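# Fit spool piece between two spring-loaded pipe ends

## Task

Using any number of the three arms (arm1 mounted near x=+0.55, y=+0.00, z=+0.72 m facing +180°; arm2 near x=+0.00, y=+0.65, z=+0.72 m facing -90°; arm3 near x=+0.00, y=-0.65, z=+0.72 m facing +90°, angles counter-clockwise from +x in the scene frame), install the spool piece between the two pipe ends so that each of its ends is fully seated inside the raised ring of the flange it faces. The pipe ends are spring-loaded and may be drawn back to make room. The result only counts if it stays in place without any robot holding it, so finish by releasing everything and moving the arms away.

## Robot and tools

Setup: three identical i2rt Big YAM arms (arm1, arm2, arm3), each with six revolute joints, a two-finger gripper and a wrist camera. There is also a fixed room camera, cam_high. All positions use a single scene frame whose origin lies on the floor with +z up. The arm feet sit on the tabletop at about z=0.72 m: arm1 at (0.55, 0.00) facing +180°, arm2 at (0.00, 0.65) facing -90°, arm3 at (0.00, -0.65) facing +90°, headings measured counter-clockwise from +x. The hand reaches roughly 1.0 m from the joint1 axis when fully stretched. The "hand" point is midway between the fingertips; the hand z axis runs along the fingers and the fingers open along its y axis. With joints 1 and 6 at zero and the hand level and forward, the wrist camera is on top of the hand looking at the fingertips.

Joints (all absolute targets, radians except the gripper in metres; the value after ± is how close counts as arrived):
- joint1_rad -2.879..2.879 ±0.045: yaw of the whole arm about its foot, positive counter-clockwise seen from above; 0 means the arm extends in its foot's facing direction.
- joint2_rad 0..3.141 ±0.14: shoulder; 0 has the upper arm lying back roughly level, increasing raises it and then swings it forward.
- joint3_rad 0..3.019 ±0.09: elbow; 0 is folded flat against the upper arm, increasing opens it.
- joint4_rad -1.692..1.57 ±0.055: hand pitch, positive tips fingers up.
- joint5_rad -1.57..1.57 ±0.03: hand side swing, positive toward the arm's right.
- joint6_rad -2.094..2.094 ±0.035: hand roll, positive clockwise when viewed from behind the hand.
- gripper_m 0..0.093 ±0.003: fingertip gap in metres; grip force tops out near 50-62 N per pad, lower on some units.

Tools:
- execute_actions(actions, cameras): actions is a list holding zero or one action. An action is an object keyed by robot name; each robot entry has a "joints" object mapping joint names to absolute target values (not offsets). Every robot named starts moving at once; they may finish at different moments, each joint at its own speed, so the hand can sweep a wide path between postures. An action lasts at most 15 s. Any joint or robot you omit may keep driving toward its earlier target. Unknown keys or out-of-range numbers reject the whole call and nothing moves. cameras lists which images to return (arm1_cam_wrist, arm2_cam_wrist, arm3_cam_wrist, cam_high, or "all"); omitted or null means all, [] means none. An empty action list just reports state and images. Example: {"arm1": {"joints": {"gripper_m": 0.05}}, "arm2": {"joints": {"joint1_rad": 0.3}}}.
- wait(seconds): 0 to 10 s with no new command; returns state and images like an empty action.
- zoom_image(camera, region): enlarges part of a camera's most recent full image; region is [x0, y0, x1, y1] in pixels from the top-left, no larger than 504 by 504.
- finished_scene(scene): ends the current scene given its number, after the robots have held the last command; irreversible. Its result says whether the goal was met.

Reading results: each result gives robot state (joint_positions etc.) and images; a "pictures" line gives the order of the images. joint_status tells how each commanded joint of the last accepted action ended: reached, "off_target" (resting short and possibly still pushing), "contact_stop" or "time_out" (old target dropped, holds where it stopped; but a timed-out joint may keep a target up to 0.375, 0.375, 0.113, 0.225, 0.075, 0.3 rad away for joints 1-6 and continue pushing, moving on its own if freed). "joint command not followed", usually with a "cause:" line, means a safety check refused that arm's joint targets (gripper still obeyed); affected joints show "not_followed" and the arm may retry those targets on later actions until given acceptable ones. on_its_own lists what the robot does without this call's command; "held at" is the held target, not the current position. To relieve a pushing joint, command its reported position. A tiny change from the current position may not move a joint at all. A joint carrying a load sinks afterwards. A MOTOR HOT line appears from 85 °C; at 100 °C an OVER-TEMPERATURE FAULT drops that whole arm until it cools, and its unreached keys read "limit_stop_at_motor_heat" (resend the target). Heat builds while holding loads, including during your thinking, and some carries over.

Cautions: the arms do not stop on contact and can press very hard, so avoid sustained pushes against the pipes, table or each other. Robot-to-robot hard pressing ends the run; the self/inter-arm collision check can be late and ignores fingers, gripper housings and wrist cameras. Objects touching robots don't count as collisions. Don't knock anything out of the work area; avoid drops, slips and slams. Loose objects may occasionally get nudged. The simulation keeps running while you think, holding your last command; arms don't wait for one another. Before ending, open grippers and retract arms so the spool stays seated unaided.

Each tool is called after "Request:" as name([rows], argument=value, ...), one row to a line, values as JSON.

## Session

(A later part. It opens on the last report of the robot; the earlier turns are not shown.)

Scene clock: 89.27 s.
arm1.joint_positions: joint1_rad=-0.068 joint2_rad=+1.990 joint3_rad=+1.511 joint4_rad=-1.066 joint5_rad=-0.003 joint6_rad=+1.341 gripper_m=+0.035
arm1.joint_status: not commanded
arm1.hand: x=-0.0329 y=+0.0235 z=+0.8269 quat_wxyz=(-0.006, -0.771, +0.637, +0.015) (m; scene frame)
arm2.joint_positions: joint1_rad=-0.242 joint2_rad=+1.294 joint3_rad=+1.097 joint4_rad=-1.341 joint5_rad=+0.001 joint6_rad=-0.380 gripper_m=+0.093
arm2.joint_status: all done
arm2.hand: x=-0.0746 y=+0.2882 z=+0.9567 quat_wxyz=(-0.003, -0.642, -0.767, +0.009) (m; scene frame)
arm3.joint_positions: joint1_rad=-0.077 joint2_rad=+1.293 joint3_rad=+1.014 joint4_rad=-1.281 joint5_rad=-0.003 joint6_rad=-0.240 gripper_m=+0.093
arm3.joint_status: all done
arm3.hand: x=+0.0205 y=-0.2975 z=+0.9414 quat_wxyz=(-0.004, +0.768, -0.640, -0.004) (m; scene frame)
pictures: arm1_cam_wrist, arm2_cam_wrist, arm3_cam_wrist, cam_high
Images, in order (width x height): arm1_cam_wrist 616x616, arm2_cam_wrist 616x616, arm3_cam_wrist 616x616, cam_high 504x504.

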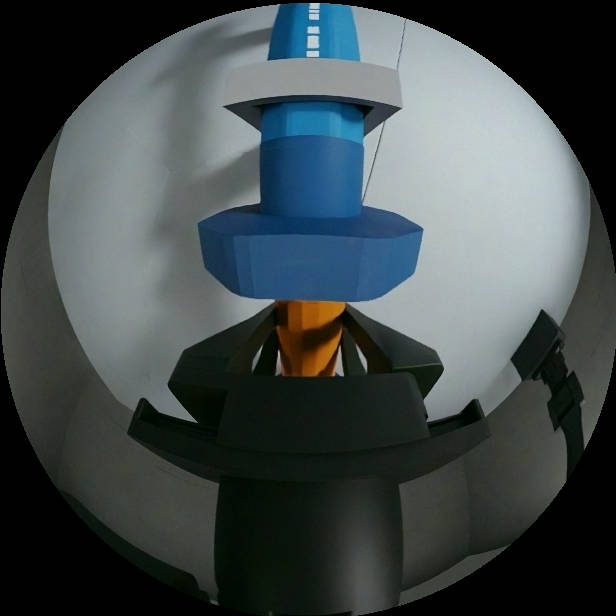

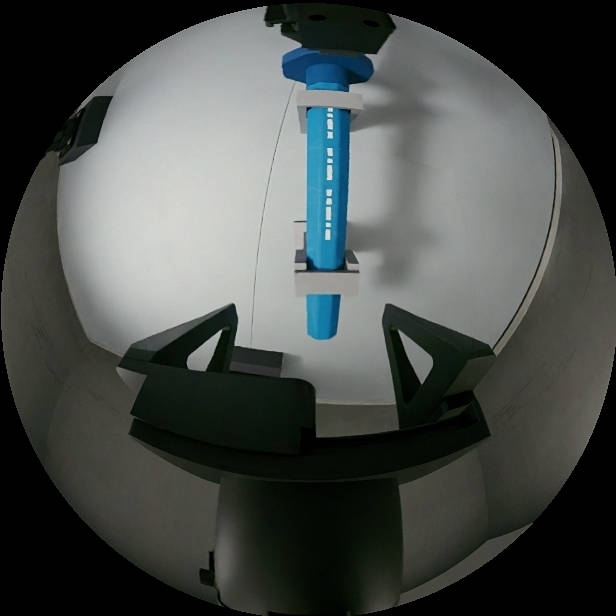

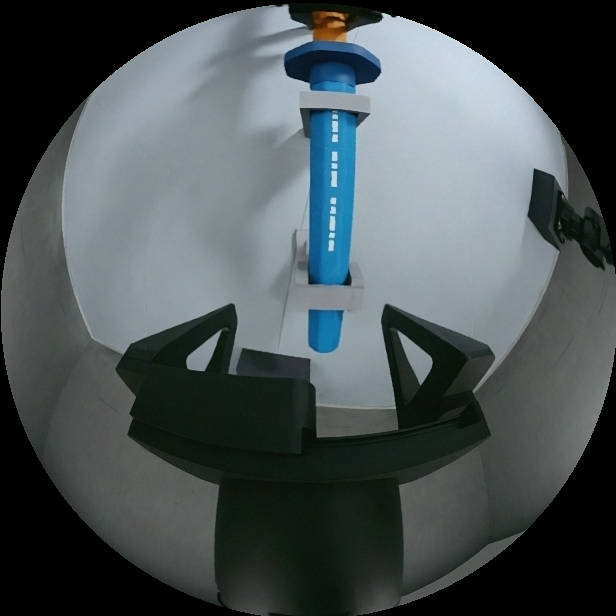

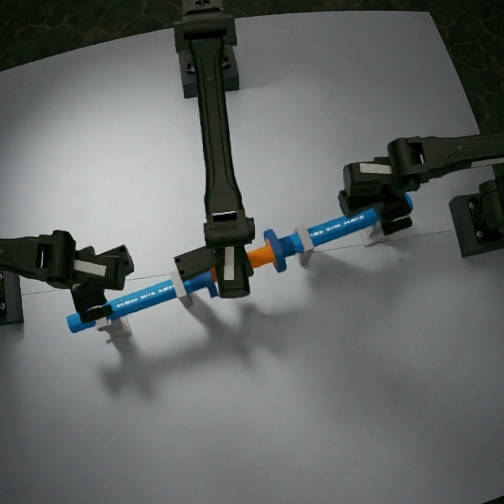

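Right end seated. Release and inspect.

Request:
execute_actions([
  {"arm1":{"joints":{"gripper_m":0.093}}},
], cameras=[])

Request:
execute_actions([
  {"arm1":{"joints":{"joint2_rad":1.6,"joint4_rad":-1.46}}},
])

Request:
zoom_image(camera="cam_high", region=[150,200,330,330])

Request:
zoom_image(camera="arm3_cam_wrist", region=[270,0,400,100])

Request:
zoom_image(camera="arm2_cam_wrist", region=[270,0,400,100])

Scene clock: 92.87 s.
arm1.joint_positions: joint1_rad=-0.069 joint2_rad=+1.990 joint3_rad=+1.516 joint4_rad=-1.066 joint5_rad=-0.003 joint6_rad=+1.341 gripper_m=+0.093
arm1.joint_status: all done
arm1.hand: x=-0.0346 y=+0.0238 z=+0.8284 quat_wxyz=(-0.007, -0.770, +0.637, +0.017) (m; scene frame)
arm2.joint_positions: joint1_rad=-0.242 joint2_rad=+1.294 joint3_rad=+1.097 joint4_rad=-1.341 joint5_rad=+0.001 joint6_rad=-0.380 gripper_m=+0.093
arm2.joint_status: not commanded
arm2.hand: x=-0.0746 y=+0.2882 z=+0.9567 quat_wxyz=(-0.003, -0.642, -0.767, +0.009) (m; scene frame)
arm3.joint_positions: joint1_rad=-0.077 joint2_rad=+1.293 joint3_rad=+1.014 joint4_rad=-1.281 joint5_rad=-0.003 joint6_rad=-0.240 gripper_m=+0.093
arm3.joint_status: not commanded
arm3.hand: x=+0.0205 y=-0.2975 z=+0.9414 quat_wxyz=(-0.004, +0.768, -0.640, -0.004) (m; scene frame)
pictures: none
No camera images: the call's "cameras" was empty. Leave "cameras" out to get every camera's image.

Scene clock: 94.27 s.
arm1.joint_positions: joint1_rad=-0.069 joint2_rad=+1.596 joint3_rad=+1.543 joint4_rad=-1.448 joint5_rad=-0.002 joint6_rad=+1.342 gripper_m=+0.093
arm1.joint_status: all done
arm1.hand: x=+0.0537 y=+0.0177 z=+1.0411 quat_wxyz=(-0.019, -0.770, +0.637, +0.033) (m; scene frame)
arm2.joint_positions: joint1_rad=-0.242 joint2_rad=+1.294 joint3_rad=+1.097 joint4_rad=-1.341 joint5_rad=+0.001 joint6_rad=-0.380 gripper_m=+0.093
arm2.joint_status: not commanded
arm2.hand: x=-0.0746 y=+0.2882 z=+0.9567 quat_wxyz=(-0.003, -0.642, -0.767, +0.009) (m; scene frame)
arm3.joint_positions: joint1_rad=-0.077 joint2_rad=+1.293 joint3_rad=+1.014 joint4_rad=-1.281 joint5_rad=-0.003 joint6_rad=-0.240 gripper_m=+0.093
arm3.joint_status: not commanded
arm3.hand: x=+0.0205 y=-0.2975 z=+0.9414 quat_wxyz=(-0.004, +0.768, -0.640, -0.004) (m; scene frame)
pictures: arm1_cam_wrist, arm2_cam_wrist, arm3_cam_wrist, cam_high
Images, in order (width x height): arm1_cam_wrist 616x616, arm2_cam_wrist 616x616, arm3_cam_wrist 616x616, cam_high 504x504.

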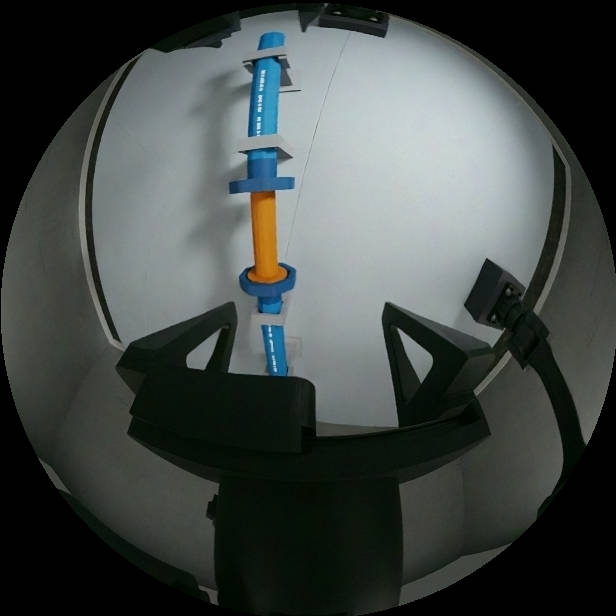

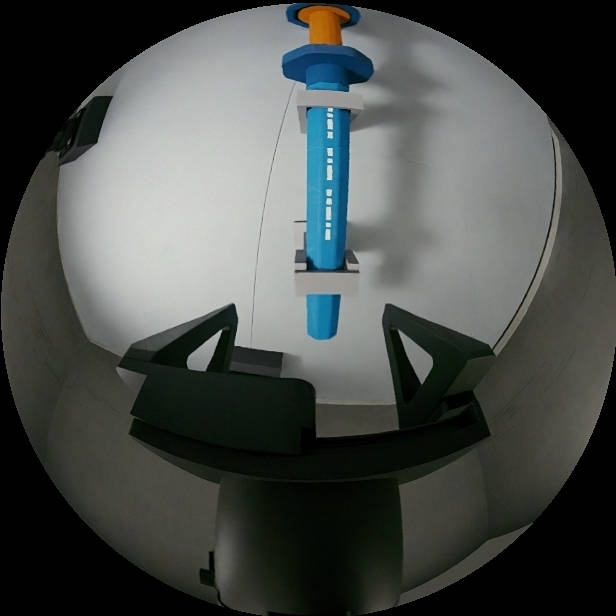

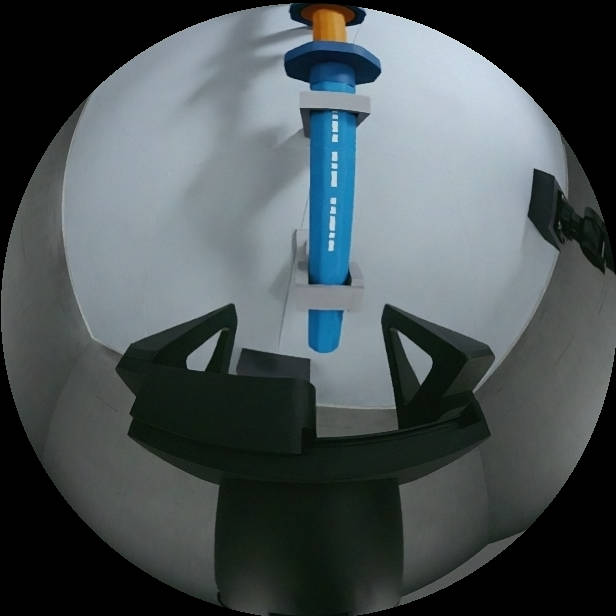

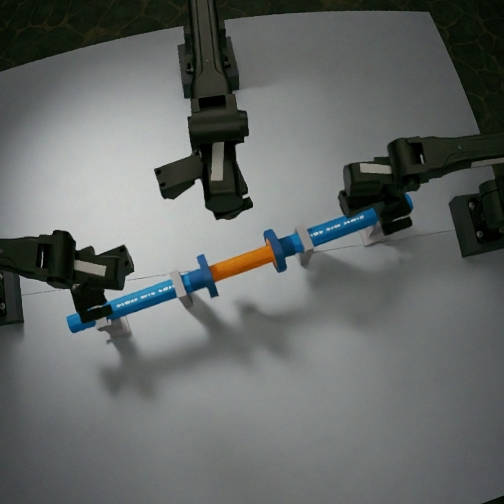

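Region (150, 200, 330, 330) of cam_high's 504x504 image, scaled by 2.800, with more detail than that image has.

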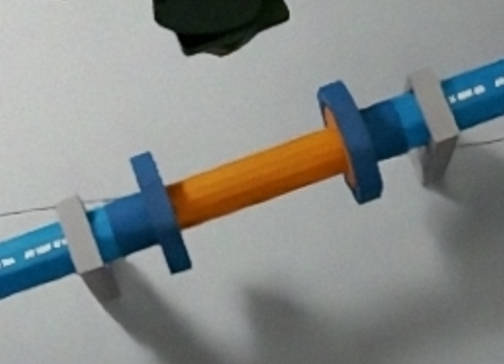

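Region (270, 0, 400, 100) of arm3_cam_wrist's 616x616 image, scaled by 3.877, with more detail than that image has; it fills the top 388 rows of this view, and the rest is white.

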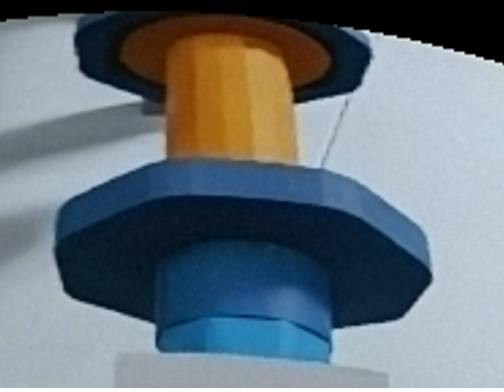

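Region (270, 0, 400, 100) of arm2_cam_wrist's 616x616 image, scaled by 3.877, with more detail than that image has; it fills the top 388 rows of this view, and the rest is white.

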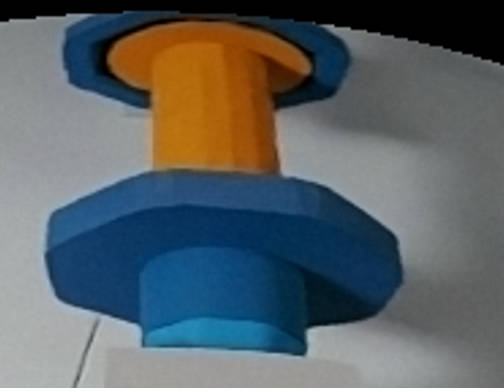

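Request:
finished_scene(scene=2)

The scene is finished: the task was done.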